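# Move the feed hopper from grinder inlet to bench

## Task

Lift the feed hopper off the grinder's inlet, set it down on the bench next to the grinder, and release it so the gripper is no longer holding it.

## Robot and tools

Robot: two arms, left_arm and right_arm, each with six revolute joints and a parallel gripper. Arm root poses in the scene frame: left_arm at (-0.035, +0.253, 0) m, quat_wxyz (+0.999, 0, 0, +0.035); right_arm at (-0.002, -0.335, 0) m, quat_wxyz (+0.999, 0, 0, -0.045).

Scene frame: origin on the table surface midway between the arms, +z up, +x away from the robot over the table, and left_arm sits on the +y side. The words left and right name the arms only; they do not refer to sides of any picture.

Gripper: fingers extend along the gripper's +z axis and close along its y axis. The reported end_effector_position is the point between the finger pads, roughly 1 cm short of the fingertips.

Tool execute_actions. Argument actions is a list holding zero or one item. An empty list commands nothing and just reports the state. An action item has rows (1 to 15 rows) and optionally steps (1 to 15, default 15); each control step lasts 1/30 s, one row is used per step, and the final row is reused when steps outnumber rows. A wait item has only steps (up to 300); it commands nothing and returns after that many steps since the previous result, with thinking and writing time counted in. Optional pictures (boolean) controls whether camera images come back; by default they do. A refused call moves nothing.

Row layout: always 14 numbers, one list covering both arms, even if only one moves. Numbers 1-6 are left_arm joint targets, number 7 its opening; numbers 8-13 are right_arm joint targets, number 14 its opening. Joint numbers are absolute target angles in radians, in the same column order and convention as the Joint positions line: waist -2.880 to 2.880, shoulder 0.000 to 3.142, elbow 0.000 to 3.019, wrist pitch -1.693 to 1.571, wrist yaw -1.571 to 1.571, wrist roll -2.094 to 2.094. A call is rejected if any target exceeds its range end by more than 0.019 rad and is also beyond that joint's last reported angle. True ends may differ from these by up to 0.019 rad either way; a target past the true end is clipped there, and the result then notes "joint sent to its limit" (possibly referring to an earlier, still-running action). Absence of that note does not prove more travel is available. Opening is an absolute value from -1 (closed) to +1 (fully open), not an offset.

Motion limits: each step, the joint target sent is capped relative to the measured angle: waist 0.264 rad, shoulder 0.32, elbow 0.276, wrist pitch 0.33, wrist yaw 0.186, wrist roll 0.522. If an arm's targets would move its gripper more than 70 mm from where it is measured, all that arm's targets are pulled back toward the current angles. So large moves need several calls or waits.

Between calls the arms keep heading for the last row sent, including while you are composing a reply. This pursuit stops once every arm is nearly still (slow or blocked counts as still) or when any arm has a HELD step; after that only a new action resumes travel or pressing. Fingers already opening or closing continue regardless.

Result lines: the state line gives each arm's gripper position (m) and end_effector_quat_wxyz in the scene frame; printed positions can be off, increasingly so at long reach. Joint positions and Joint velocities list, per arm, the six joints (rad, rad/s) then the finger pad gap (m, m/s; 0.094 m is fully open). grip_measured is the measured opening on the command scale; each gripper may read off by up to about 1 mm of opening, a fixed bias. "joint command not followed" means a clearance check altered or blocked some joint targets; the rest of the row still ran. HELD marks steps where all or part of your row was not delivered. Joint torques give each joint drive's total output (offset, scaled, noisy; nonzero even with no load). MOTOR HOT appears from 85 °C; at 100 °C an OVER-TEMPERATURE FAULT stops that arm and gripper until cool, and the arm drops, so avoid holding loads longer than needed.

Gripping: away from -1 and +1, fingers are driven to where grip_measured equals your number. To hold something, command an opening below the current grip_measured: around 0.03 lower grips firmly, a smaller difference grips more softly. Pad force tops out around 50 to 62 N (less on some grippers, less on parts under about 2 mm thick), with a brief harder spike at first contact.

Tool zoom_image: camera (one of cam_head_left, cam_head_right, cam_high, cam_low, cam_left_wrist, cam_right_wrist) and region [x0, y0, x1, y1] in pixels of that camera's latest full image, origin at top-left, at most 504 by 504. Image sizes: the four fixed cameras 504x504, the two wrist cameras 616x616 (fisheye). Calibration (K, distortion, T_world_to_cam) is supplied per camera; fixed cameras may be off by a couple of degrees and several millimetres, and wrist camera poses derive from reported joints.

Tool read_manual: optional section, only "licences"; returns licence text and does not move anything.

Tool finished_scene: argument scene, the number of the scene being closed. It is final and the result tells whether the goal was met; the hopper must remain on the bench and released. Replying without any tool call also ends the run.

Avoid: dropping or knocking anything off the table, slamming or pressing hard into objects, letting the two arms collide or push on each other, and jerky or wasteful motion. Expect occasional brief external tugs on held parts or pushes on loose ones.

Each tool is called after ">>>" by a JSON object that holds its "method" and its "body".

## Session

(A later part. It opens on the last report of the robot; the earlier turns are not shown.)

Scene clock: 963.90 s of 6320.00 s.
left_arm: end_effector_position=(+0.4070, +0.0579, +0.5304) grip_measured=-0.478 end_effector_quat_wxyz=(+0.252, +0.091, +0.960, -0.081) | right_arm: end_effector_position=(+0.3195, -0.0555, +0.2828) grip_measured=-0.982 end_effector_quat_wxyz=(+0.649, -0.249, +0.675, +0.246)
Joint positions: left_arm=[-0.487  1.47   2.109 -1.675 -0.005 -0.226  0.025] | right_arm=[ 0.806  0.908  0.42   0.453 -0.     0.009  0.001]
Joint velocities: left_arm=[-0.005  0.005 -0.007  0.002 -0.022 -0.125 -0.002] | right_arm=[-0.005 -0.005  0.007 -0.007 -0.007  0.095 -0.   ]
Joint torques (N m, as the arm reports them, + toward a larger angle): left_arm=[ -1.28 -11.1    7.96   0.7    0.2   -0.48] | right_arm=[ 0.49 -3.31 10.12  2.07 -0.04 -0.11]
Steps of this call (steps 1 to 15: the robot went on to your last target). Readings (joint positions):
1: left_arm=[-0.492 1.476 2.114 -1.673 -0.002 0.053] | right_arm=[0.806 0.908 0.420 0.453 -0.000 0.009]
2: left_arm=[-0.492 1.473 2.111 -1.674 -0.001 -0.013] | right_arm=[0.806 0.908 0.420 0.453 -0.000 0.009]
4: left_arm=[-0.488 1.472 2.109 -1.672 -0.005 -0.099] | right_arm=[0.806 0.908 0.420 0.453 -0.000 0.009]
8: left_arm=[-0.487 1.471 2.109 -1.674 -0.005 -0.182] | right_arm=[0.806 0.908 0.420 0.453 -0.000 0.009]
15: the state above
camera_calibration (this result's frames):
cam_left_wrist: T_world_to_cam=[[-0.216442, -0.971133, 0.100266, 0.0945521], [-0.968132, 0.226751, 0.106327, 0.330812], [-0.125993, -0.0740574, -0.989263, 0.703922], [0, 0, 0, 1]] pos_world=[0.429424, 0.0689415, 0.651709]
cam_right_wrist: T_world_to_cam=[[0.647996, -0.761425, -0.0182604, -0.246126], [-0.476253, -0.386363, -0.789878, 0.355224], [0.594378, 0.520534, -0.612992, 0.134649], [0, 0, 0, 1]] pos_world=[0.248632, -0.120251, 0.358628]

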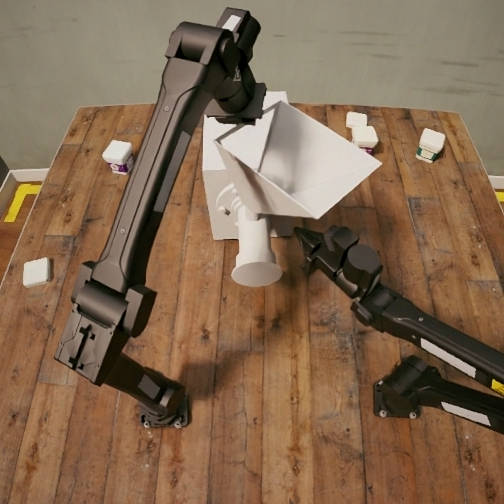

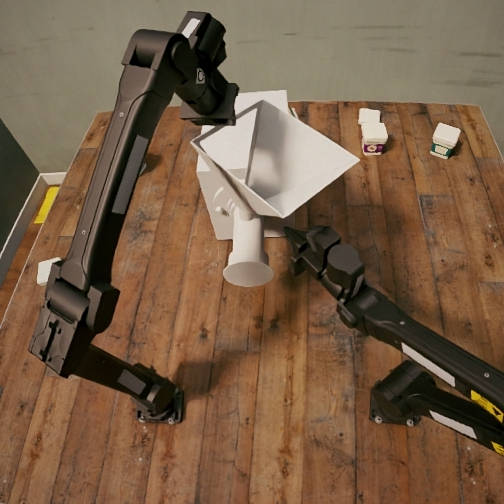

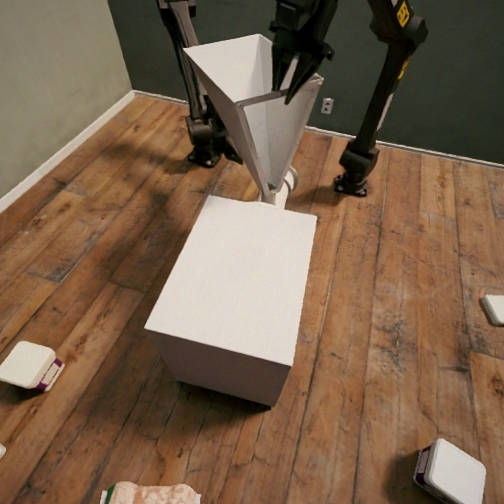

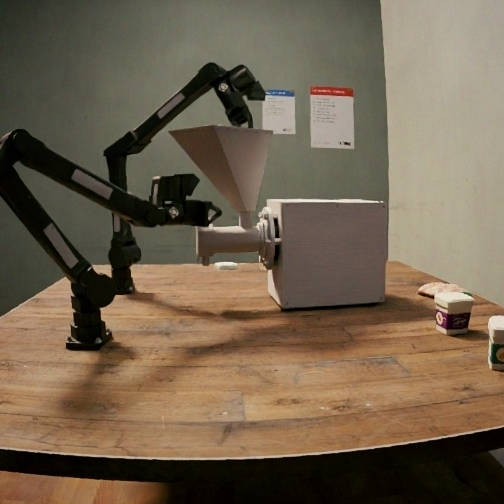

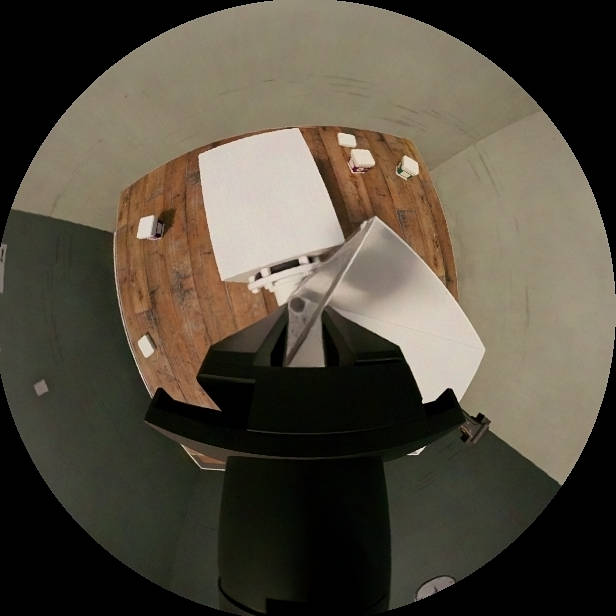

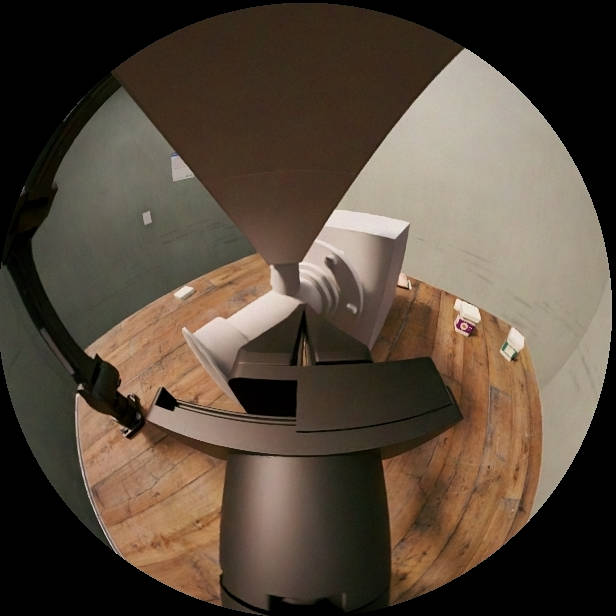

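>>> {"method": "execute_actions", "body": {"actions": [{"rows":[[-0.487,1.47,2.095,-1.69,0,-0.15,-0.48,0.8,0.9,0.43,0.46,0,0,-1],[-0.487,1.47,2.09,-1.69,0,-0.08,-0.48,0.8,0.9,0.43,0.46,0,0,-1],[-0.487,1.47,2.085,-1.69,0,-0.02,-0.5,0.8,0.9,0.43,0.46,0,0,-1],[-0.487,1.47,2.08,-1.69,0,0.04,-0.52,0.8,0.9,0.43,0.46,0,0,-1],[-0.487,1.47,2.076,-1.69,0,0.08,-0.54,0.8,0.9,0.43,0.46,0,0,-1],[-0.487,1.47,2.074,-1.69,0,0.1,-0.56,0.8,0.9,0.43,0.46,0,0,-1],[-0.487,1.47,2.074,-1.69,0,0.1,-0.58,0.8,0.9,0.43,0.46,0,0,-1],[-0.487,1.47,2.074,-1.69,0,0.1,-0.6,0.8,0.9,0.43,0.46,0,0,-1],[-0.487,1.47,2.074,-1.69,0,0.08,-0.6,0.8,0.9,0.43,0.46,0,0,-1],[-0.487,1.47,2.074,-1.69,0,0.04,-0.6,0.8,0.9,0.43,0.46,0,0,-1],[-0.487,1.47,2.074,-1.69,0,0.0,-0.6,0.8,0.9,0.43,0.46,0,0,-1],[-0.487,1.47,2.074,-1.69,0,-0.04,-0.6,0.8,0.9,0.43,0.46,0,0,-1],[-0.487,1.47,2.074,-1.69,0,-0.08,-0.6,0.8,0.9,0.43,0.46,0,0,-1],[-0.487,1.47,2.074,-1.69,0,-0.12,-0.6,0.8,0.9,0.43,0.46,0,0,-1],[-0.487,1.47,2.074,-1.69,0,-0.16,-0.6,0.8,0.9,0.43,0.46,0,0,-1]],"steps":15}], "pictures": false}}

>>> {"method": "execute_actions", "body": {"actions": [{"rows":[[-0.487,1.468,2.074,-1.69,0,-0.2,-0.6,0.8,0.9,0.43,0.46,0,0,-1],[-0.487,1.466,2.073,-1.69,0,-0.245,-0.6,0.8,0.9,0.43,0.46,0,0,-1],[-0.487,1.464,2.072,-1.69,0,-0.29,-0.6,0.8,0.9,0.43,0.46,0,0,-1],[-0.487,1.462,2.071,-1.69,0,-0.335,-0.6,0.8,0.9,0.43,0.46,0,0,-1],[-0.487,1.46,2.07,-1.69,0,-0.38,-0.6,0.8,0.9,0.43,0.46,0,0,-1],[-0.488,1.458,2.068,-1.69,0,-0.425,-0.59,0.8,0.9,0.43,0.46,0,0,-1],[-0.489,1.456,2.066,-1.69,0,-0.47,-0.59,0.8,0.9,0.43,0.46,0,0,-1],[-0.491,1.454,2.064,-1.69,0,-0.515,-0.58,0.8,0.9,0.43,0.46,0,0,-1],[-0.493,1.452,2.062,-1.69,0,-0.56,-0.58,0.8,0.9,0.43,0.46,0,0,-1],[-0.495,1.45,2.06,-1.69,0,-0.605,-0.57,0.8,0.9,0.43,0.46,0,0,-1],[-0.497,1.448,2.058,-1.69,0,-0.65,-0.57,0.8,0.9,0.43,0.46,0,0,-1],[-0.499,1.446,2.056,-1.69,0,-0.695,-0.56,0.8,0.9,0.43,0.46,0,0,-1],[-0.5,1.444,2.054,-1.69,0,-0.74,-0.56,0.8,0.9,0.43,0.46,0,0,-1],[-0.501,1.442,2.052,-1.69,0,-0.785,-0.55,0.8,0.9,0.43,0.46,0,0,-1],[-0.502,1.44,2.05,-1.69,0,-0.83,-0.55,0.8,0.9,0.43,0.46,0,0,-1]],"steps":15}], "pictures": false}}

>>> {"method": "execute_actions", "body": {"actions": [{"steps":15}]}}

Scene clock: 982.37 s of 6320.00 s.
left_arm: end_effector_position=(+0.4065, +0.0586, +0.5180) grip_measured=-0.597 end_effector_quat_wxyz=(+0.244, +0.188, +0.950, -0.052) | right_arm: end_effector_position=(+0.3195, -0.0555, +0.2828) grip_measured=-0.982 end_effector_quat_wxyz=(+0.649, -0.249, +0.675, +0.246)
Joint positions: left_arm=[-0.486  1.469  2.081 -1.677 -0.006 -0.024  0.019] | right_arm=[ 0.806  0.908  0.42   0.453 -0.     0.009  0.001]
Joint velocities: left_arm=[-0.015 -0.015  0.002 -0.027  0.007 -0.33   0.001] | right_arm=[ 0.005 -0.015 -0.002  0.002 -0.007 -0.037 -0.002]
Joint torques (N m, as the arm reports them, + toward a larger angle): left_arm=[ -1.49 -11.35   8.96   0.69   0.26  -0.81] | right_arm=[-0.02 -3.3  10.22  2.02 -0.06 -0.12]
Steps of this call (steps 1 to 30: the robot went on to your last target; steps 31 to 90: nothing new was sent; then 14.97 s passed at rest; steps 91 to 105: all 15 steps of this action). Readings (joint positions):
91: left_arm=[-0.487 1.470 2.109 -1.675 -0.005 -0.223] | right_arm=[0.806 0.908 0.420 0.453 -0.000 0.009]
92: left_arm=[-0.487 1.470 2.108 -1.675 -0.005 -0.199] | right_arm=[0.806 0.908 0.420 0.453 -0.000 0.009]
94: left_arm=[-0.487 1.469 2.100 -1.677 -0.005 -0.130] | right_arm=[0.806 0.908 0.420 0.453 -0.000 0.009]
98: left_arm=[-0.487 1.469 2.082 -1.677 -0.006 0.000] | right_arm=[0.806 0.908 0.420 0.453 -0.000 0.009]
105: the state above

Scene clock: 982.87 s of 6320.00 s.
left_arm: end_effector_position=(+0.3978, +0.0607, +0.5177) grip_measured=-0.550 end_effector_quat_wxyz=(+0.216, -0.079, +0.966, -0.117) | right_arm: end_effector_position=(+0.3195, -0.0555, +0.2828) grip_measured=-0.982 end_effector_quat_wxyz=(+0.649, -0.249, +0.675, +0.246)
Joint positions: left_arm=[-0.488  1.451  2.063 -1.685 -0.001 -0.582  0.021] | right_arm=[ 0.806  0.908  0.42   0.453 -0.     0.009  0.001]
Joint velocities: left_arm=[-0.015 -0.063 -0.071 -0.012  0.081 -1.326  0.001] | right_arm=[-0.005 -0.005  0.002 -0.002  0.007 -0.037  0.001]
Joint torques (N m, as the arm reports them, + toward a larger angle): left_arm=[ -1.96 -10.97   8.79   0.95   0.    -0.48] | right_arm=[ 0.06 -3.13  9.88  2.27 -0.02 -0.15]
Steps of this call (steps 1 to 15: all 15 steps of this action). Readings (joint positions):
1: left_arm=[-0.486 1.469 2.081 -1.680 -0.005 -0.042] | right_arm=[0.806 0.908 0.420 0.453 -0.000 0.009]
2: left_arm=[-0.486 1.468 2.081 -1.682 -0.004 -0.072] | right_arm=[0.806 0.908 0.420 0.453 -0.000 0.009]
4: left_arm=[-0.486 1.468 2.081 -1.683 -0.003 -0.133] | right_arm=[0.806 0.908 0.420 0.453 -0.000 0.009]
8: left_arm=[-0.486 1.463 2.076 -1.685 -0.004 -0.274] | right_arm=[0.806 0.908 0.420 0.453 -0.000 0.009]
15: the state above

Scene clock: 983.37 s of 6320.00 s.
left_arm: end_effector_position=(+0.3954, +0.0595, +0.5180) grip_measured=-0.548 end_effector_quat_wxyz=(+0.205, -0.163, +0.955, -0.136) | right_arm: end_effector_position=(+0.3195, -0.0555, +0.2828) grip_measured=-0.982 end_effector_quat_wxyz=(+0.649, -0.249, +0.675, +0.246)
Joint positions: left_arm=[-0.493  1.446  2.058 -1.685 -0.003 -0.761  0.021] | right_arm=[ 0.806  0.908  0.42   0.453 -0.     0.009  0.001]
Joint velocities: left_arm=[-0.005 -0.005 -0.007 -0.002 -0.051 -0.081  0.   ] | right_arm=[-0.015 -0.005  0.007  0.012 -0.007 -0.022  0.001]
Joint torques (N m, as the arm reports them, + toward a larger angle): left_arm=[ -2.33 -11.28   8.55   0.88   0.08  -0.56] | right_arm=[-0.14 -3.33 10.06  2.08  0.04 -0.04]
Steps of this call (steps 1 to 15: the robot went on to your last target). Readings (joint positions):
1: left_arm=[-0.489 1.449 2.061 -1.685 -0.000 -0.623] | right_arm=[0.806 0.908 0.420 0.453 -0.000 0.009]
2: left_arm=[-0.490 1.448 2.059 -1.685 0.001 -0.660] | right_arm=[0.806 0.908 0.420 0.453 -0.000 0.009]
4: left_arm=[-0.493 1.447 2.058 -1.685 -0.001 -0.714] | right_arm=[0.806 0.908 0.420 0.453 -0.000 0.009]
8: left_arm=[-0.493 1.446 2.058 -1.685 -0.002 -0.747] | right_arm=[0.806 0.908 0.420 0.453 -0.000 0.009]
15: the state above
camera_calibration (this result's frames):
cam_left_wrist: T_world_to_cam=[[0.255054, -0.913365, 0.31735, -0.207551], [-0.953605, -0.183315, 0.238815, 0.270524], [-0.15995, -0.363537, -0.917745, 0.683931], [0, 0, 0, 1]] pos_world=[0.420305, 0.108655, 0.628936]
cam_right_wrist: T_world_to_cam=[[0.647996, -0.761425, -0.0182604, -0.246126], [-0.476253, -0.386363, -0.789878, 0.355224], [0.594378, 0.520534, -0.612992, 0.134649], [0, 0, 0, 1]] pos_world=[0.248632, -0.120251, 0.358628]

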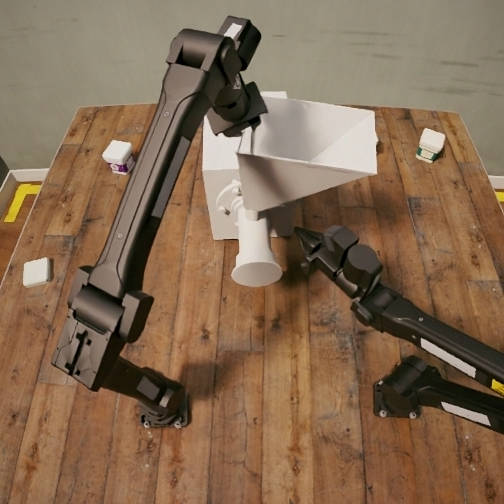

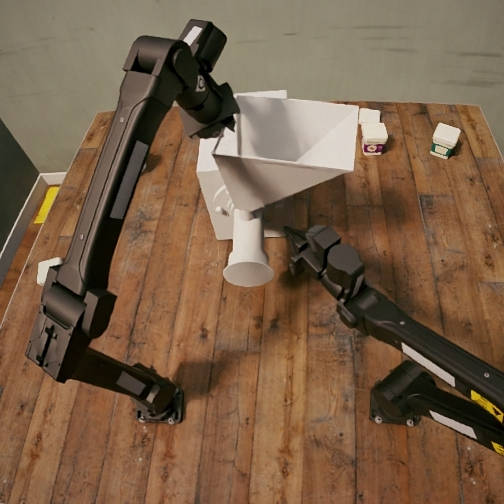

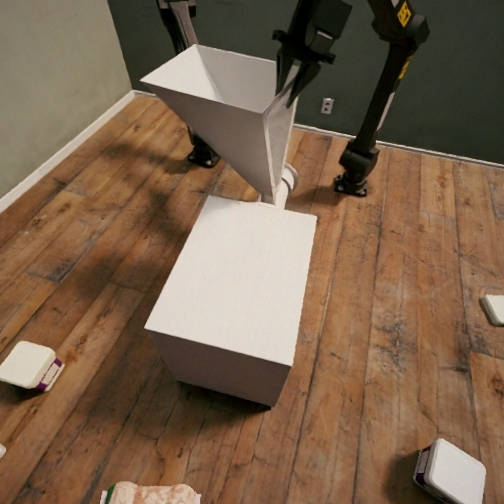

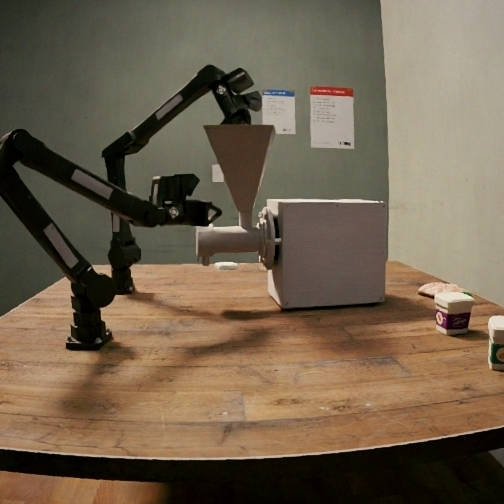

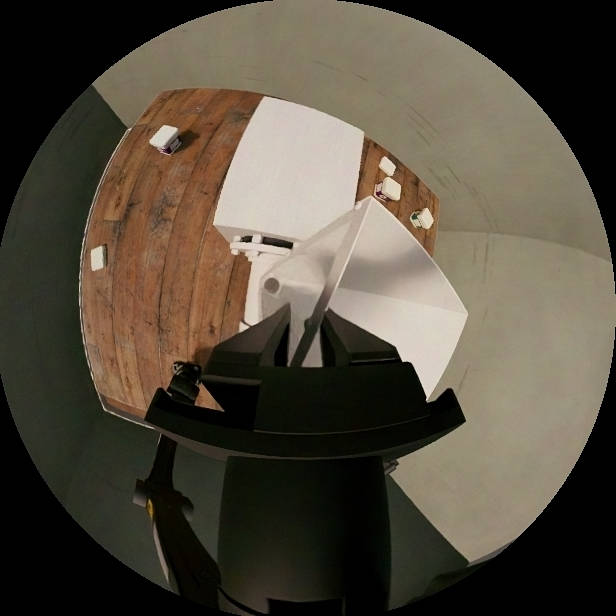

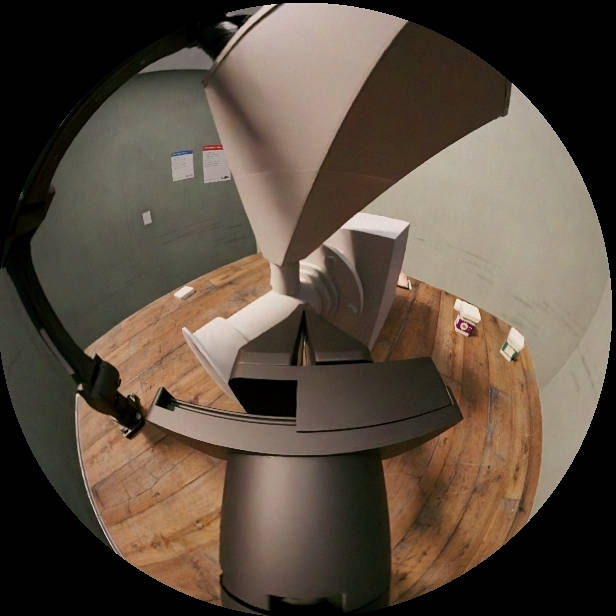

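>>> {"method": "execute_actions", "body": {"actions": [{"rows":[[-0.502,1.439,2.05,-1.69,0,-0.87,-0.55,0.8,0.9,0.43,0.46,0,0,-1],[-0.503,1.438,2.049,-1.69,0,-0.915,-0.54,0.8,0.9,0.43,0.46,0,0,-1],[-0.503,1.437,2.048,-1.69,0,-0.96,-0.54,0.8,0.9,0.43,0.46,0,0,-1],[-0.504,1.435,2.046,-1.69,0,-1.005,-0.53,0.8,0.9,0.43,0.46,0,0,-1],[-0.505,1.434,2.044,-1.69,0,-1.05,-0.53,0.8,0.9,0.43,0.46,0,0,-1],[-0.506,1.432,2.042,-1.69,0,-1.095,-0.52,0.8,0.9,0.43,0.46,0,0,-1],[-0.507,1.431,2.04,-1.69,0,-1.14,-0.52,0.8,0.9,0.43,0.46,0,0,-1],[-0.508,1.429,2.038,-1.69,0,-1.185,-0.51,0.8,0.9,0.43,0.46,0,0,-1],[-0.509,1.428,2.036,-1.69,0,-1.23,-0.51,0.8,0.9,0.43,0.46,0,0,-1],[-0.51,1.426,2.034,-1.69,0,-1.275,-0.5,0.8,0.9,0.43,0.46,0,0,-1],[-0.511,1.425,2.033,-1.69,0,-1.32,-0.5,0.8,0.9,0.43,0.46,0,0,-1],[-0.512,1.423,2.031,-1.69,0,-1.365,-0.5,0.8,0.9,0.43,0.46,0,0,-1],[-0.513,1.422,2.03,-1.69,0,-1.41,-0.5,0.8,0.9,0.43,0.46,0,0,-1],[-0.514,1.421,2.028,-1.69,0,-1.455,-0.5,0.8,0.9,0.43,0.46,0,0,-1],[-0.515,1.42,2.027,-1.69,0,-1.5,-0.5,0.8,0.9,0.43,0.46,0,0,-1]],"steps":15}], "pictures": false}}

>>> {"method": "execute_actions", "body": {"actions": [{"rows":[[-0.516,1.419,2.026,-1.69,0,-1.545,-0.5,0.8,0.9,0.43,0.46,0,0,-1],[-0.517,1.418,2.025,-1.69,0,-1.59,-0.5,0.8,0.9,0.43,0.46,0,0,-1],[-0.518,1.417,2.024,-1.69,0,-1.635,-0.5,0.8,0.9,0.43,0.46,0,0,-1],[-0.519,1.416,2.023,-1.69,0,-1.68,-0.5,0.8,0.9,0.43,0.46,0,0,-1],[-0.52,1.416,2.022,-1.69,0,-1.725,-0.5,0.8,0.9,0.43,0.46,0,0,-1],[-0.521,1.415,2.021,-1.69,0,-1.77,-0.5,0.8,0.9,0.43,0.46,0,0,-1],[-0.522,1.415,2.021,-1.69,0,-1.815,-0.5,0.8,0.9,0.43,0.46,0,0,-1],[-0.523,1.414,2.02,-1.69,0,-1.86,-0.5,0.8,0.9,0.43,0.46,0,0,-1],[-0.524,1.414,2.02,-1.69,0,-1.905,-0.5,0.8,0.9,0.43,0.46,0,0,-1],[-0.525,1.414,2.02,-1.69,0,-1.95,-0.5,0.8,0.9,0.43,0.46,0,0,-1],[-0.526,1.414,2.02,-1.69,0,-1.995,-0.5,0.8,0.9,0.43,0.46,0,0,-1],[-0.527,1.414,2.02,-1.69,0,-2.04,-0.5,0.8,0.9,0.43,0.46,0,0,-1],[-0.528,1.414,2.02,-1.69,0,-2.07,-0.5,0.8,0.9,0.43,0.46,0,0,-1]],"steps":15}], "pictures": false}}

>>> {"method": "execute_actions", "body": {"actions": [{"steps":12}]}}

Scene clock: 996.33 s of 6320.00 s.
left_arm: end_effector_position=(+0.3861, +0.0591, +0.5191) grip_measured=-0.497 end_effector_quat_wxyz=(+0.166, -0.391, +0.887, -0.183) | right_arm: end_effector_position=(+0.3195, -0.0555, +0.2828) grip_measured=-0.982 end_effector_quat_wxyz=(+0.649, -0.249, +0.675, +0.246)
Joint positions: left_arm=[-0.504  1.425  2.039 -1.686 -0.008 -1.262  0.024] | right_arm=[ 0.806  0.908  0.42   0.453 -0.     0.009  0.001]
Joint velocities: left_arm=[-0.054 -0.063 -0.032  0.007 -0.007 -1.443  0.   ] | right_arm=[ 0.015 -0.015  0.007 -0.002  0.037 -0.037  0.   ]
Joint torques (N m, as the arm reports them, + toward a larger angle): left_arm=[ -1.98 -10.88   8.22   0.85   0.25  -0.31] | right_arm=[ 0.26 -2.73 10.28  2.   -0.02 -0.11]
Steps of this call (steps 1 to 15: the robot went on to your last target; steps 16 to 90: nothing new was sent; then 9.47 s passed at rest; steps 91 to 105: all 15 steps of this action). Readings (joint positions):
91: left_arm=[-0.493 1.446 2.058 -1.685 -0.004 -0.768] | right_arm=[0.806 0.908 0.420 0.453 -0.000 0.009]
92: left_arm=[-0.493 1.446 2.058 -1.685 -0.004 -0.779] | right_arm=[0.806 0.908 0.420 0.453 -0.000 0.009]
94: left_arm=[-0.493 1.444 2.056 -1.685 -0.004 -0.822] | right_arm=[0.806 0.908 0.420 0.453 -0.000 0.009]
98: left_arm=[-0.496 1.438 2.050 -1.685 -0.005 -0.964] | right_arm=[0.806 0.908 0.420 0.453 -0.000 0.009]
105: the state above

Scene clock: 996.83 s of 6320.00 s.
left_arm: end_effector_position=(+0.3777, +0.0554, +0.5212) grip_measured=-0.497 end_effector_quat_wxyz=(+0.094, -0.654, +0.715, -0.229) | right_arm: end_effector_position=(+0.3195, -0.0555, +0.2828) grip_measured=-0.982 end_effector_quat_wxyz=(+0.649, -0.249, +0.675, +0.246)
Joint positions: left_arm=[-0.517  1.412  2.031 -1.69  -0.004 -1.928  0.024] | right_arm=[ 0.806  0.908  0.42   0.453 -0.     0.009  0.001]
Joint velocities: left_arm=[-0.024 -0.034 -0.012 -0.012  0.095 -0.725  0.   ] | right_arm=[-0.015  0.005 -0.012  0.007 -0.066 -0.037 -0.001]
Joint torques (N m, as the arm reports them, + toward a larger angle): left_arm=[ -2.26 -10.14   8.11   1.09   0.01  -0.29] | right_arm=[ 0.43 -3.27  9.98  2.08 -0.01 -0.03]
Steps of this call (steps 1 to 15: all 15 steps of this action). Readings (joint positions):
1: left_arm=[-0.504 1.424 2.038 -1.686 -0.008 -1.310] | right_arm=[0.806 0.908 0.420 0.453 -0.000 0.009]
2: left_arm=[-0.504 1.423 2.037 -1.686 -0.008 -1.357] | right_arm=[0.806 0.908 0.420 0.453 -0.000 0.009]
4: left_arm=[-0.505 1.420 2.036 -1.687 -0.009 -1.449] | right_arm=[0.806 0.908 0.420 0.453 -0.000 0.009]
8: left_arm=[-0.511 1.413 2.031 -1.690 -0.005 -1.621] | right_arm=[0.806 0.908 0.420 0.453 -0.000 0.009]
15: the state above

Scene clock: 997.23 s of 6320.00 s.
left_arm: end_effector_position=(+0.3764, +0.0538, +0.5217) grip_measured=-0.497 end_effector_quat_wxyz=(-0.082, +0.685, -0.685, +0.234) | right_arm: end_effector_position=(+0.3195, -0.0555, +0.2828) grip_measured=-0.982 end_effector_quat_wxyz=(+0.649, -0.249, +0.675, +0.246)
Joint positions: left_arm=[-0.521  1.411  2.031 -1.69  -0.002 -2.02   0.024] | right_arm=[ 0.806  0.908  0.42   0.453 -0.     0.009  0.001]
Joint velocities: left_arm=[-0.005 -0.015 -0.007 -0.017  0.022 -0.007 -0.001] | right_arm=[-0.024 -0.015 -0.002  0.007  0.066 -0.022 -0.   ]
Joint torques (N m, as the arm reports them, + toward a larger angle): left_arm=[-2.07 -9.88  8.23  1.06 -0.04 -0.38] | right_arm=[-0.19 -3.35 10.06  2.26 -0.06 -0.06]
Steps of this call (steps 1 to 12: the robot went on to your last target). Readings (joint positions):
1: left_arm=[-0.518 1.412 2.031 -1.690 -0.002 -1.948] | right_arm=[0.806 0.908 0.420 0.453 -0.000 0.009]
2: left_arm=[-0.519 1.412 2.031 -1.690 -0.002 -1.962] | right_arm=[0.806 0.908 0.420 0.453 -0.000 0.009]
4: left_arm=[-0.521 1.411 2.031 -1.690 -0.002 -1.987] | right_arm=[0.806 0.908 0.420 0.453 -0.000 0.009]
8: left_arm=[-0.521 1.411 2.031 -1.690 -0.002 -2.012] | right_arm=[0.806 0.908 0.420 0.453 -0.000 0.009]
12: the state above
camera_calibration (this result's frames):
cam_left_wrist: T_world_to_cam=[[0.903316, 0.0398518, 0.427121, -0.561572], [-0.294853, -0.665513, 0.685678, -0.204669], [0.31158, -0.745322, -0.589418, 0.354006], [0, 0, 0, 1]] pos_world=[0.336629, 0.150018, 0.588854]
cam_right_wrist: T_world_to_cam=[[0.647996, -0.761425, -0.0182604, -0.246126], [-0.476253, -0.386363, -0.789878, 0.355224], [0.594378, 0.520534, -0.612992, 0.134649], [0, 0, 0, 1]] pos_world=[0.248632, -0.120251, 0.358628]

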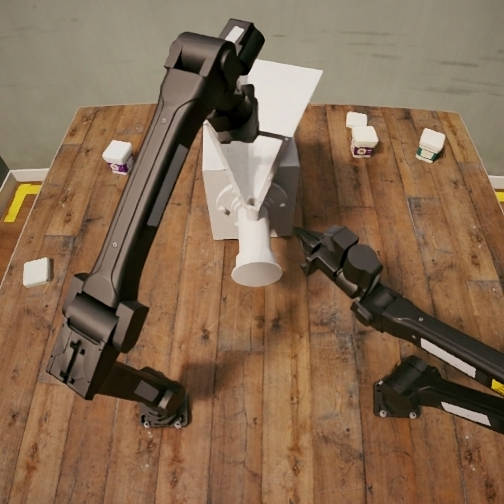

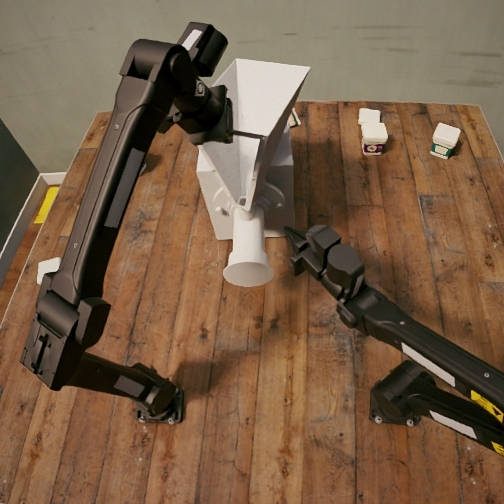

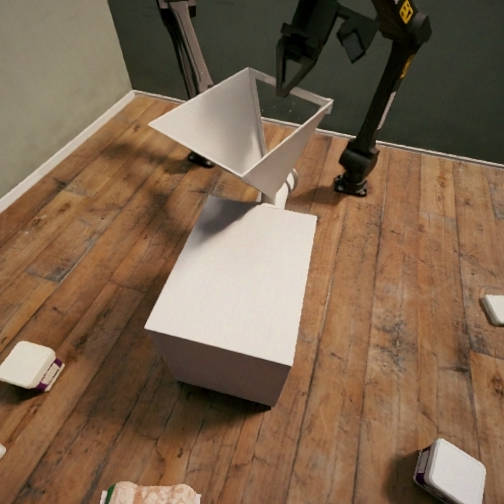

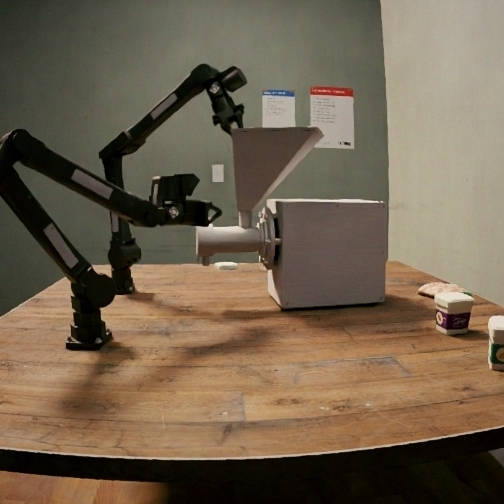

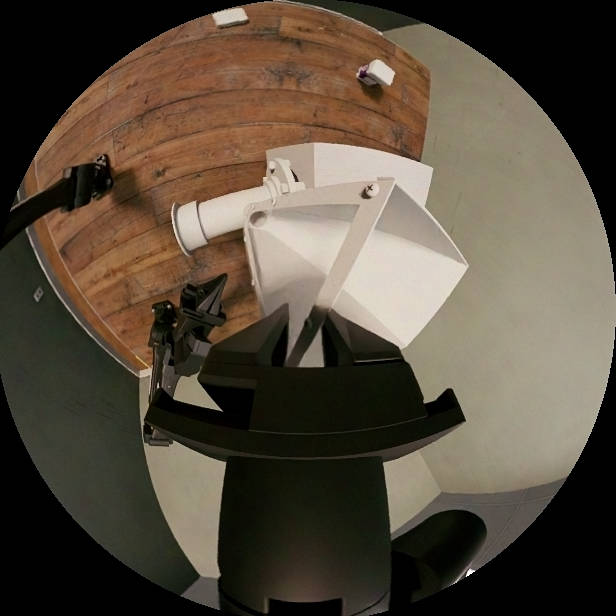

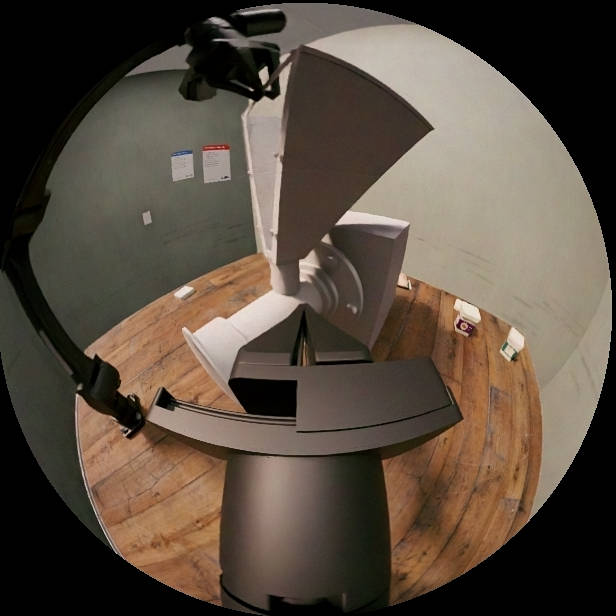

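>>> {"method": "zoom_image", "body": {"camera": "cam_right_wrist", "region": [230, 200, 370, 330]}}

>>> {"method": "zoom_image", "body": {"camera": "cam_low", "region": [205, 185, 285, 245]}}

Region (230, 200, 370, 330) of cam_right_wrist's 616x616 image, scaled by 3.600, with more detail than that image has; it fills the top 468 rows of this view, and the rest is white.

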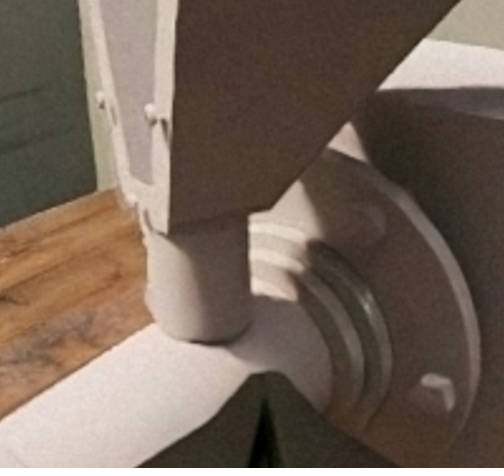

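Region (205, 185, 285, 245) of cam_low's 504x504 image, scaled by 6.300, with more detail than that image has; it fills the top 378 rows of this view, and the rest is white.

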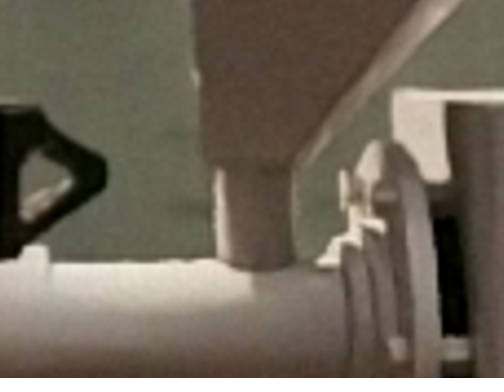

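>>> {"method": "execute_actions", "body": {"actions": [{"rows":[[-0.521,1.411,2.04,-1.69,0,-2.0,-0.35,0.8,0.9,0.43,0.46,0,0,-1],[-0.521,1.411,2.06,-1.69,0,-1.95,-0.2,0.8,0.9,0.43,0.46,0,0,-1],[-0.521,1.411,2.08,-1.69,0,-1.9,-0.1,0.8,0.9,0.43,0.46,0,0,-1],[-0.521,1.411,2.1,-1.69,0,-1.87,-0.05,0.8,0.9,0.43,0.46,0,0,-1],[-0.521,1.411,2.12,-1.69,0,-1.85,-0.05,0.8,0.9,0.43,0.46,0,0,-1],[-0.521,1.411,2.14,-1.69,0,-1.85,-0.05,0.8,0.9,0.43,0.46,0,0,-1],[-0.521,1.411,2.16,-1.69,0,-1.85,-0.05,0.8,0.9,0.43,0.46,0,0,-1],[-0.521,1.411,2.175,-1.69,0,-1.85,-0.05,0.8,0.9,0.43,0.46,0,0,-1],[-0.521,1.411,2.185,-1.69,0,-1.85,-0.05,0.8,0.9,0.43,0.46,0,0,-1],[-0.521,1.411,2.19,-1.69,0,-1.85,-0.05,0.8,0.9,0.43,0.46,0,0,-1],[-0.521,1.411,2.19,-1.69,0,-1.85,-0.05,0.8,0.9,0.43,0.46,0,0,-1],[-0.521,1.411,2.19,-1.69,0,-1.8,-0.05,0.8,0.9,0.43,0.46,0,0,-1],[-0.521,1.411,2.19,-1.69,0,-1.7,-0.05,0.8,0.9,0.43,0.46,0,0,-1],[-0.521,1.411,2.19,-1.69,0,-1.55,-0.05,0.8,0.9,0.43,0.46,0,0,-1],[-0.521,1.411,2.19,-1.69,0,-1.4,-0.05,0.8,0.9,0.43,0.46,0,0,-1]],"steps":15}], "pictures": false}}

>>> {"method": "execute_actions", "body": {"actions": [{"rows":[[-0.521,1.411,2.19,-1.69,0,1.62,-0.1,0.8,0.9,0.43,0.46,0,0,-1]],"steps":15}], "pictures": false}}

>>> {"method": "execute_actions", "body": {"actions": [{"steps":28}]}}

Scene clock: 1032.40 s of 6320.00 s.
left_arm: end_effector_position=(+0.3714, +0.0561, +0.5753) grip_measured=-0.052 end_effector_quat_wxyz=(+0.144, -0.566, +0.765, -0.273) | right_arm: end_effector_position=(+0.3195, -0.0555, +0.2828) grip_measured=-0.982 end_effector_quat_wxyz=(+0.649, -0.249, +0.675, +0.246)
Joint positions: left_arm=[-0.521  1.407  2.153 -1.69  -0.001 -1.725  0.045] | right_arm=[ 0.806  0.908  0.42   0.453 -0.     0.009  0.001]
Joint velocities: left_arm=[ 0.005 -0.073  0.027  0.002 -0.066  2.176  0.001] | right_arm=[-0.005 -0.005 -0.012 -0.007 -0.051 -0.022  0.   ]
Joint torques (N m, as the arm reports them, + toward a larger angle): left_arm=[-1.68 -9.17 12.14  1.14 -0.03  0.12] | right_arm=[ 0.04 -3.01  9.94  2.08 -0.03 -0.11]
Steps of this call (steps 1 to 30: the robot went on to your last target; steps 31 to 90: nothing new was sent; then 31.67 s passed at rest; steps 91 to 105: all 15 steps of this action). Readings (joint positions):
91: left_arm=[-0.521 1.411 2.031 -1.690 -0.001 -2.020] | right_arm=[0.806 0.908 0.420 0.453 -0.000 0.009]
92: left_arm=[-0.521 1.411 2.031 -1.690 -0.001 -2.010] | right_arm=[0.806 0.908 0.420 0.453 -0.000 0.009]
94: left_arm=[-0.521 1.411 2.033 -1.690 -0.001 -1.972] | right_arm=[0.806 0.908 0.420 0.453 -0.000 0.009]
98: left_arm=[-0.521 1.419 2.085 -1.690 -0.001 -1.906] | right_arm=[0.806 0.908 0.420 0.453 -0.000 0.009]
105: the state above

Scene clock: 1032.90 s of 6320.00 s.
left_arm: end_effector_position=(+0.3711, +0.0563, +0.5757) grip_measured=-0.098 end_effector_quat_wxyz=(+0.290, +0.091, +0.947, -0.107) | right_arm: end_effector_position=(+0.3195, -0.0555, +0.2828) grip_measured=-0.982 end_effector_quat_wxyz=(+0.649, -0.249, +0.675, +0.246)
Joint positions: left_arm=[-0.521  1.406  2.153 -1.69  -0.001 -0.259  0.042] | right_arm=[ 0.806  0.908  0.42   0.453 -0.     0.009  0.001]
Joint velocities: left_arm=[-0.015 -0.015 -0.007  0.002 -0.007  2.791  0.   ] | right_arm=[-0.005 -0.005  0.012 -0.012 -0.051  0.007  0.   ]
Joint torques (N m, as the arm reports them, + toward a larger angle): left_arm=[-1.65 -9.57 12.28  1.31  0.04  0.09] | right_arm=[ 0.5  -3.5   9.99  2.11 -0.02 -0.07]
Steps of this call (steps 1 to 15: all 15 steps of this action). Readings (joint positions):
1: left_arm=[-0.521 1.406 2.153 -1.690 -0.001 -1.632] | right_arm=[0.806 0.908 0.420 0.453 -0.000 0.009]
2: left_arm=[-0.521 1.406 2.153 -1.690 -0.001 -1.534] | right_arm=[0.806 0.908 0.420 0.453 -0.000 0.009]
4: left_arm=[-0.521 1.406 2.153 -1.690 -0.001 -1.338] | right_arm=[0.806 0.908 0.420 0.453 -0.000 0.009]
8: left_arm=[-0.521 1.406 2.153 -1.690 -0.001 -0.945] | right_arm=[0.806 0.908 0.420 0.453 -0.000 0.009]
15: the state above

Scene clock: 1033.83 s of 6320.00 s.
left_arm: end_effector_position=(+0.3711, +0.0563, +0.5757) grip_measured=-0.098 end_effector_quat_wxyz=(+0.260, +0.810, +0.498, +0.167) | right_arm: end_effector_position=(+0.3195, -0.0555, +0.2828) grip_measured=-0.982 end_effector_quat_wxyz=(+0.649, -0.249, +0.675, +0.246)
Joint positions: left_arm=[-0.521  1.406  2.153 -1.69  -0.001  1.588  0.042] | right_arm=[ 0.806  0.908  0.42   0.453 -0.     0.009  0.001]
Joint velocities: left_arm=[ 0.005 -0.005  0.002 -0.002  0.007  0.198 -0.   ] | right_arm=[-0.015 -0.005 -0.007  0.002 -0.081  0.007 -0.   ]
Joint torques (N m, as the arm reports them, + toward a larger angle): left_arm=[-1.54 -9.55 12.21  1.23  0.16  0.02] | right_arm=[ 0.49 -3.35 10.12  2.2  -0.04 -0.09]
Steps of this call (steps 1 to 28: the robot went on to your last target). Readings (joint positions):
1: left_arm=[-0.521 1.406 2.153 -1.690 -0.001 -0.161] | right_arm=[0.806 0.908 0.420 0.453 -0.000 0.009]
2: left_arm=[-0.521 1.406 2.153 -1.690 -0.001 -0.063] | right_arm=[0.806 0.908 0.420 0.453 -0.000 0.009]
4: left_arm=[-0.521 1.406 2.153 -1.690 -0.001 0.133] | right_arm=[0.806 0.908 0.420 0.453 -0.000 0.009]
8: left_arm=[-0.521 1.406 2.153 -1.690 -0.001 0.526] | right_arm=[0.806 0.908 0.420 0.453 -0.000 0.009]
28: the state above
camera_calibration (this result's frames):
cam_left_wrist: T_world_to_cam=[[-0.713534, 0.37125, -0.594175, 0.589306], [0.0485309, 0.872221, 0.486698, -0.340951], [0.698938, 0.318439, -0.640376, 0.215076], [0, 0, 0, 1]] pos_world=[0.286712, 0.0101169, 0.65382]
cam_right_wrist: T_world_to_cam=[[0.647996, -0.761425, -0.0182604, -0.246126], [-0.476253, -0.386363, -0.789878, 0.355224], [0.594378, 0.520534, -0.612992, 0.134649], [0, 0, 0, 1]] pos_world=[0.248632, -0.120251, 0.358628]

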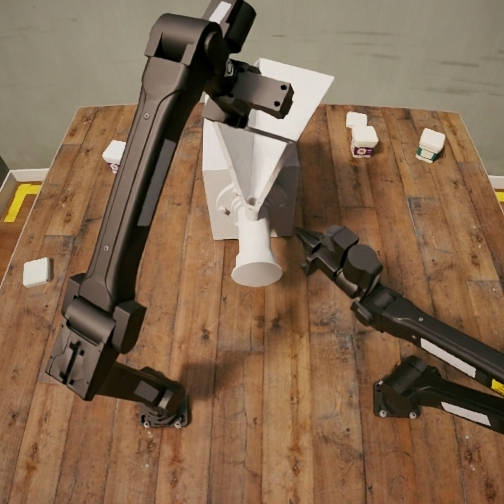

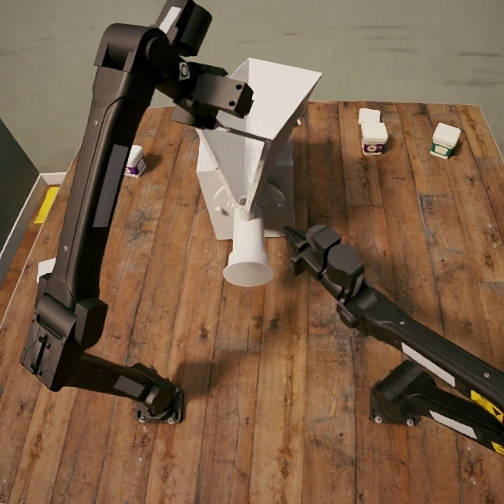

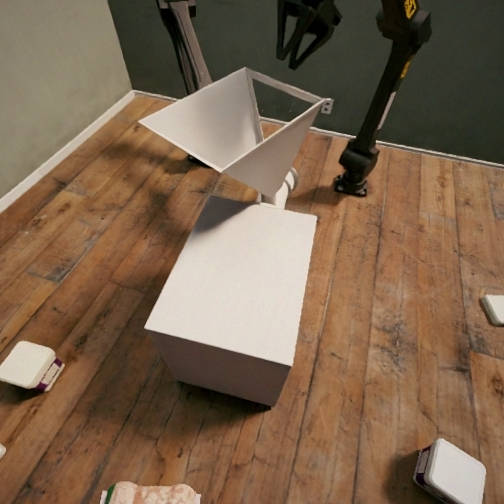

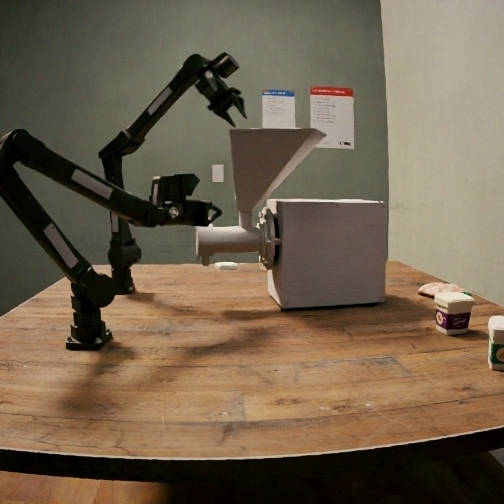

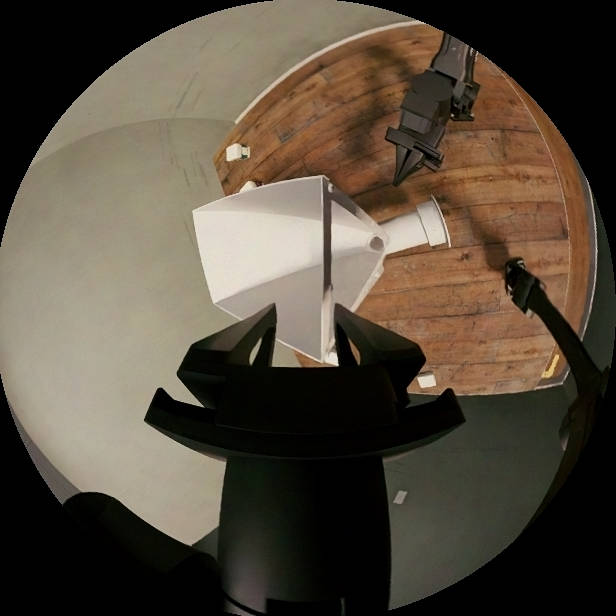

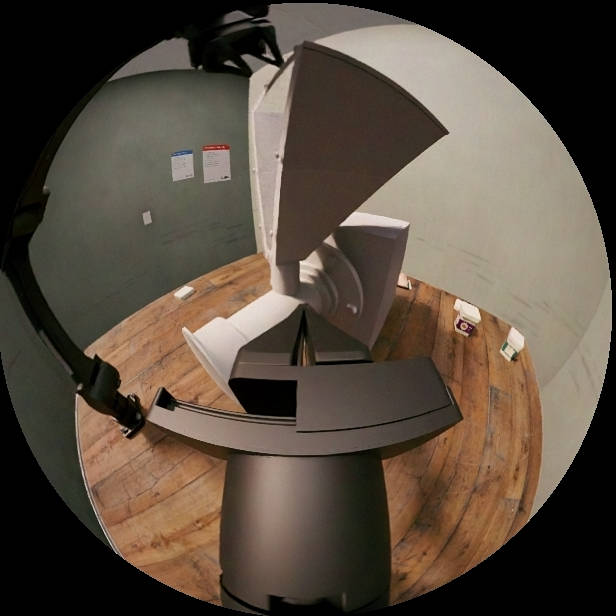

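>>> {"method": "execute_actions", "body": {"actions": [{"rows":[[-0.525,1.408,2.145,-1.69,0,1.65,-0.1,0.8,0.9,0.43,0.46,0,0,-1],[-0.527,1.409,2.135,-1.69,0,1.66,-0.1,0.8,0.9,0.43,0.46,0,0,-1],[-0.529,1.41,2.124,-1.69,0,1.67,-0.1,0.8,0.9,0.43,0.46,0,0,-1],[-0.531,1.411,2.113,-1.69,0,1.67,-0.1,0.8,0.9,0.43,0.46,0,0,-1],[-0.532,1.412,2.102,-1.69,0,1.67,-0.1,0.8,0.9,0.43,0.46,0,0,-1],[-0.532,1.413,2.091,-1.69,0,1.67,-0.1,0.8,0.9,0.43,0.46,0,0,-1],[-0.532,1.414,2.08,-1.69,0,1.67,-0.1,0.8,0.9,0.43,0.46,0,0,-1],[-0.532,1.415,2.069,-1.69,0,1.67,-0.1,0.8,0.9,0.43,0.46,0,0,-1],[-0.532,1.416,2.058,-1.69,0,1.67,-0.1,0.8,0.9,0.43,0.46,0,0,-1],[-0.532,1.417,2.047,-1.69,0,1.67,-0.1,0.8,0.9,0.43,0.46,0,0,-1],[-0.532,1.418,2.037,-1.69,0,1.67,-0.1,0.8,0.9,0.43,0.46,0,0,-1],[-0.532,1.418,2.028,-1.69,0,1.67,-0.1,0.8,0.9,0.43,0.46,0,0,-1],[-0.532,1.418,2.022,-1.69,0,1.67,-0.1,0.8,0.9,0.43,0.46,0,0,-1]],"steps":15}], "pictures": false}}

>>> {"method": "execute_actions", "body": {"actions": [{"steps":6}]}}

Scene clock: 1046.10 s of 6320.00 s.
left_arm: end_effector_position=(+0.3770, +0.0534, +0.5184) grip_measured=-0.098 end_effector_quat_wxyz=(+0.201, +0.843, +0.479, +0.139) | right_arm: end_effector_position=(+0.3195, -0.0555, +0.2828) grip_measured=-0.982 end_effector_quat_wxyz=(+0.649, -0.249, +0.675, +0.246)
Joint positions: left_arm=[-0.521  1.412  2.026 -1.69  -0.001  1.658  0.042] | right_arm=[ 0.806  0.908  0.42   0.453 -0.     0.009  0.001]
Joint velocities: left_arm=[-0.024  0.054 -0.11   0.012  0.066  0.022 -0.   ] | right_arm=[ 0.005 -0.005  0.012  0.002  0.007 -0.037 -0.   ]
Joint torques (N m, as the arm reports them, + toward a larger angle): left_arm=[ -2.51 -10.83   9.48   1.03   0.17   0.07] | right_arm=[ 0.44 -2.86  9.86  2.07 -0.05 -0.07]
Steps of this call (steps 1 to 30: the robot went on to your last target; steps 31 to 90: nothing new was sent; then 8.77 s passed at rest; steps 91 to 105: all 15 steps of this action). Readings (joint positions):
91: left_arm=[-0.521 1.406 2.153 -1.690 -0.001 1.614] | right_arm=[0.806 0.908 0.420 0.453 -0.000 0.009]
92: left_arm=[-0.521 1.406 2.150 -1.690 -0.001 1.621] | right_arm=[0.806 0.908 0.420 0.453 -0.000 0.009]
94: left_arm=[-0.521 1.406 2.138 -1.690 -0.001 1.635] | right_arm=[0.806 0.908 0.420 0.453 -0.000 0.009]
98: left_arm=[-0.521 1.406 2.093 -1.690 -0.001 1.650] | right_arm=[0.806 0.908 0.420 0.453 -0.000 0.009]
105: the state above

Scene clock: 1046.30 s of 6320.00 s.
left_arm: end_effector_position=(+0.3791, +0.0523, +0.5141) grip_measured=-0.098 end_effector_quat_wxyz=(+0.197, +0.845, +0.479, +0.137) | right_arm: end_effector_position=(+0.3195, -0.0555, +0.2828) grip_measured=-0.982 end_effector_quat_wxyz=(+0.649, -0.249, +0.675, +0.246)
Joint positions: left_arm=[-0.521  1.419  2.022 -1.69  -0.001  1.66   0.042] | right_arm=[ 0.806  0.908  0.42   0.453 -0.     0.009  0.001]
Joint velocities: left_arm=[-0.024  0.005 -0.007 -0.007 -0.007  0.007  0.   ] | right_arm=[ 0.005 -0.015  0.002 -0.012 -0.022 -0.022  0.   ]
Joint torques (N m, as the arm reports them, + toward a larger angle): left_arm=[ -2.51 -10.19   9.3    1.04   0.16   0.03] | right_arm=[-0.11 -3.56  9.9   2.13 -0.08 -0.08]
Steps of this call (steps 1 to 6: the robot went on to your last target). Readings (joint positions):
1: left_arm=[-0.521 1.415 2.023 -1.690 -0.001 1.659] | right_arm=[0.806 0.908 0.420 0.453 -0.000 0.009]
2: left_arm=[-0.521 1.417 2.022 -1.690 -0.001 1.659] | right_arm=[0.806 0.908 0.420 0.453 -0.000 0.009]
4: left_arm=[-0.521 1.419 2.022 -1.690 -0.001 1.659] | right_arm=[0.806 0.908 0.420 0.453 -0.000 0.009]
6: the state above
camera_calibration (this result's frames):
cam_left_wrist: T_world_to_cam=[[-0.74837, 0.467233, -0.470781, 0.504686], [0.15891, 0.815406, 0.556651, -0.382811], [0.643964, 0.341769, -0.684474, 0.21355], [0, 0, 0, 1]] pos_world=[0.301006, 0.00335531, 0.596858]
cam_right_wrist: T_world_to_cam=[[0.647996, -0.761425, -0.0182604, -0.246126], [-0.476253, -0.386363, -0.789878, 0.355224], [0.594378, 0.520534, -0.612992, 0.134649], [0, 0, 0, 1]] pos_world=[0.248632, -0.120251, 0.358628]

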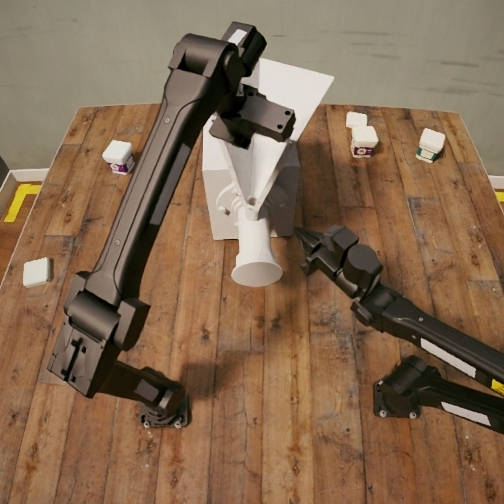

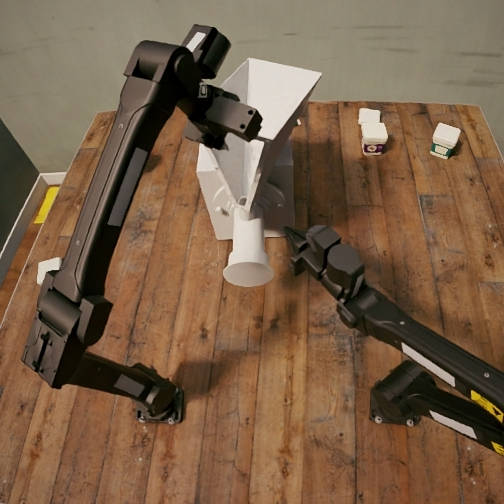

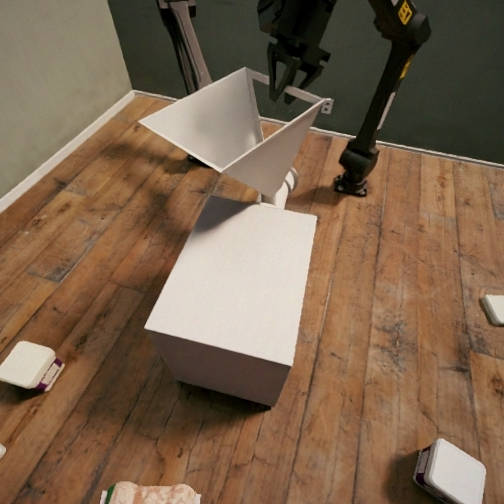

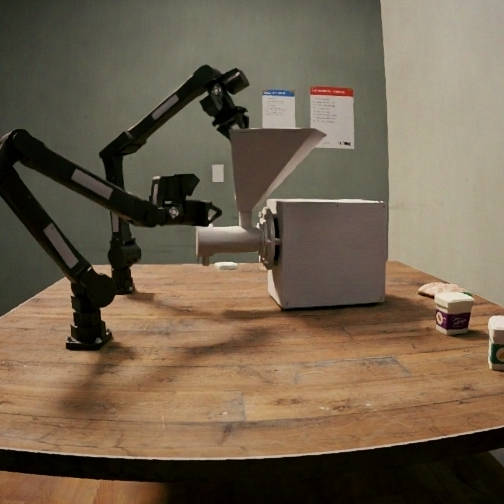

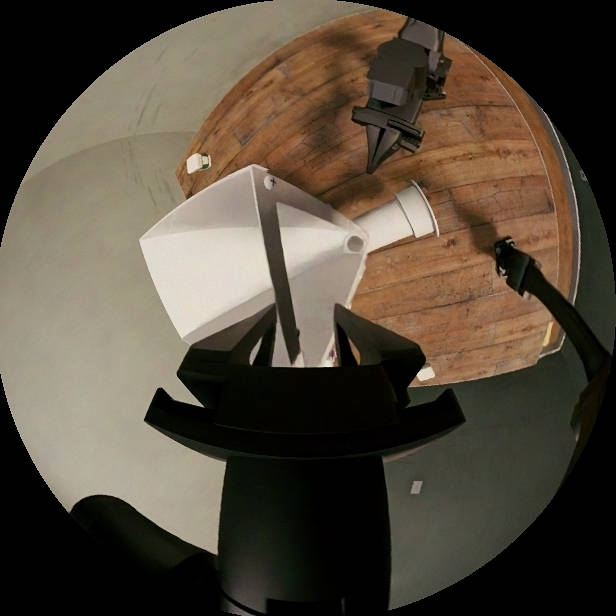

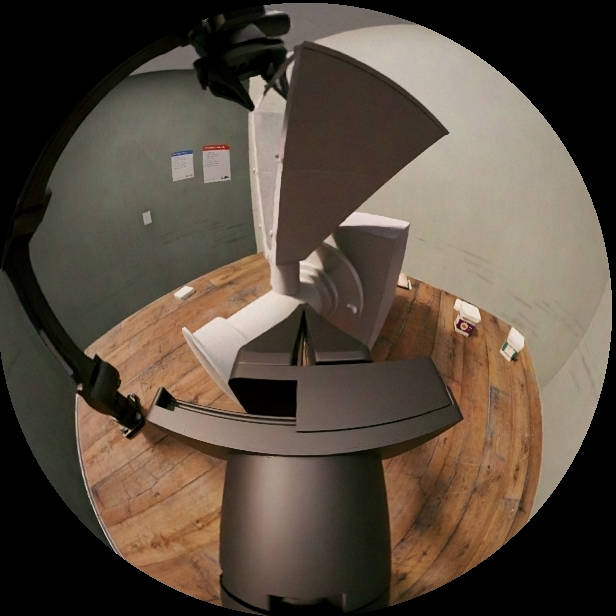

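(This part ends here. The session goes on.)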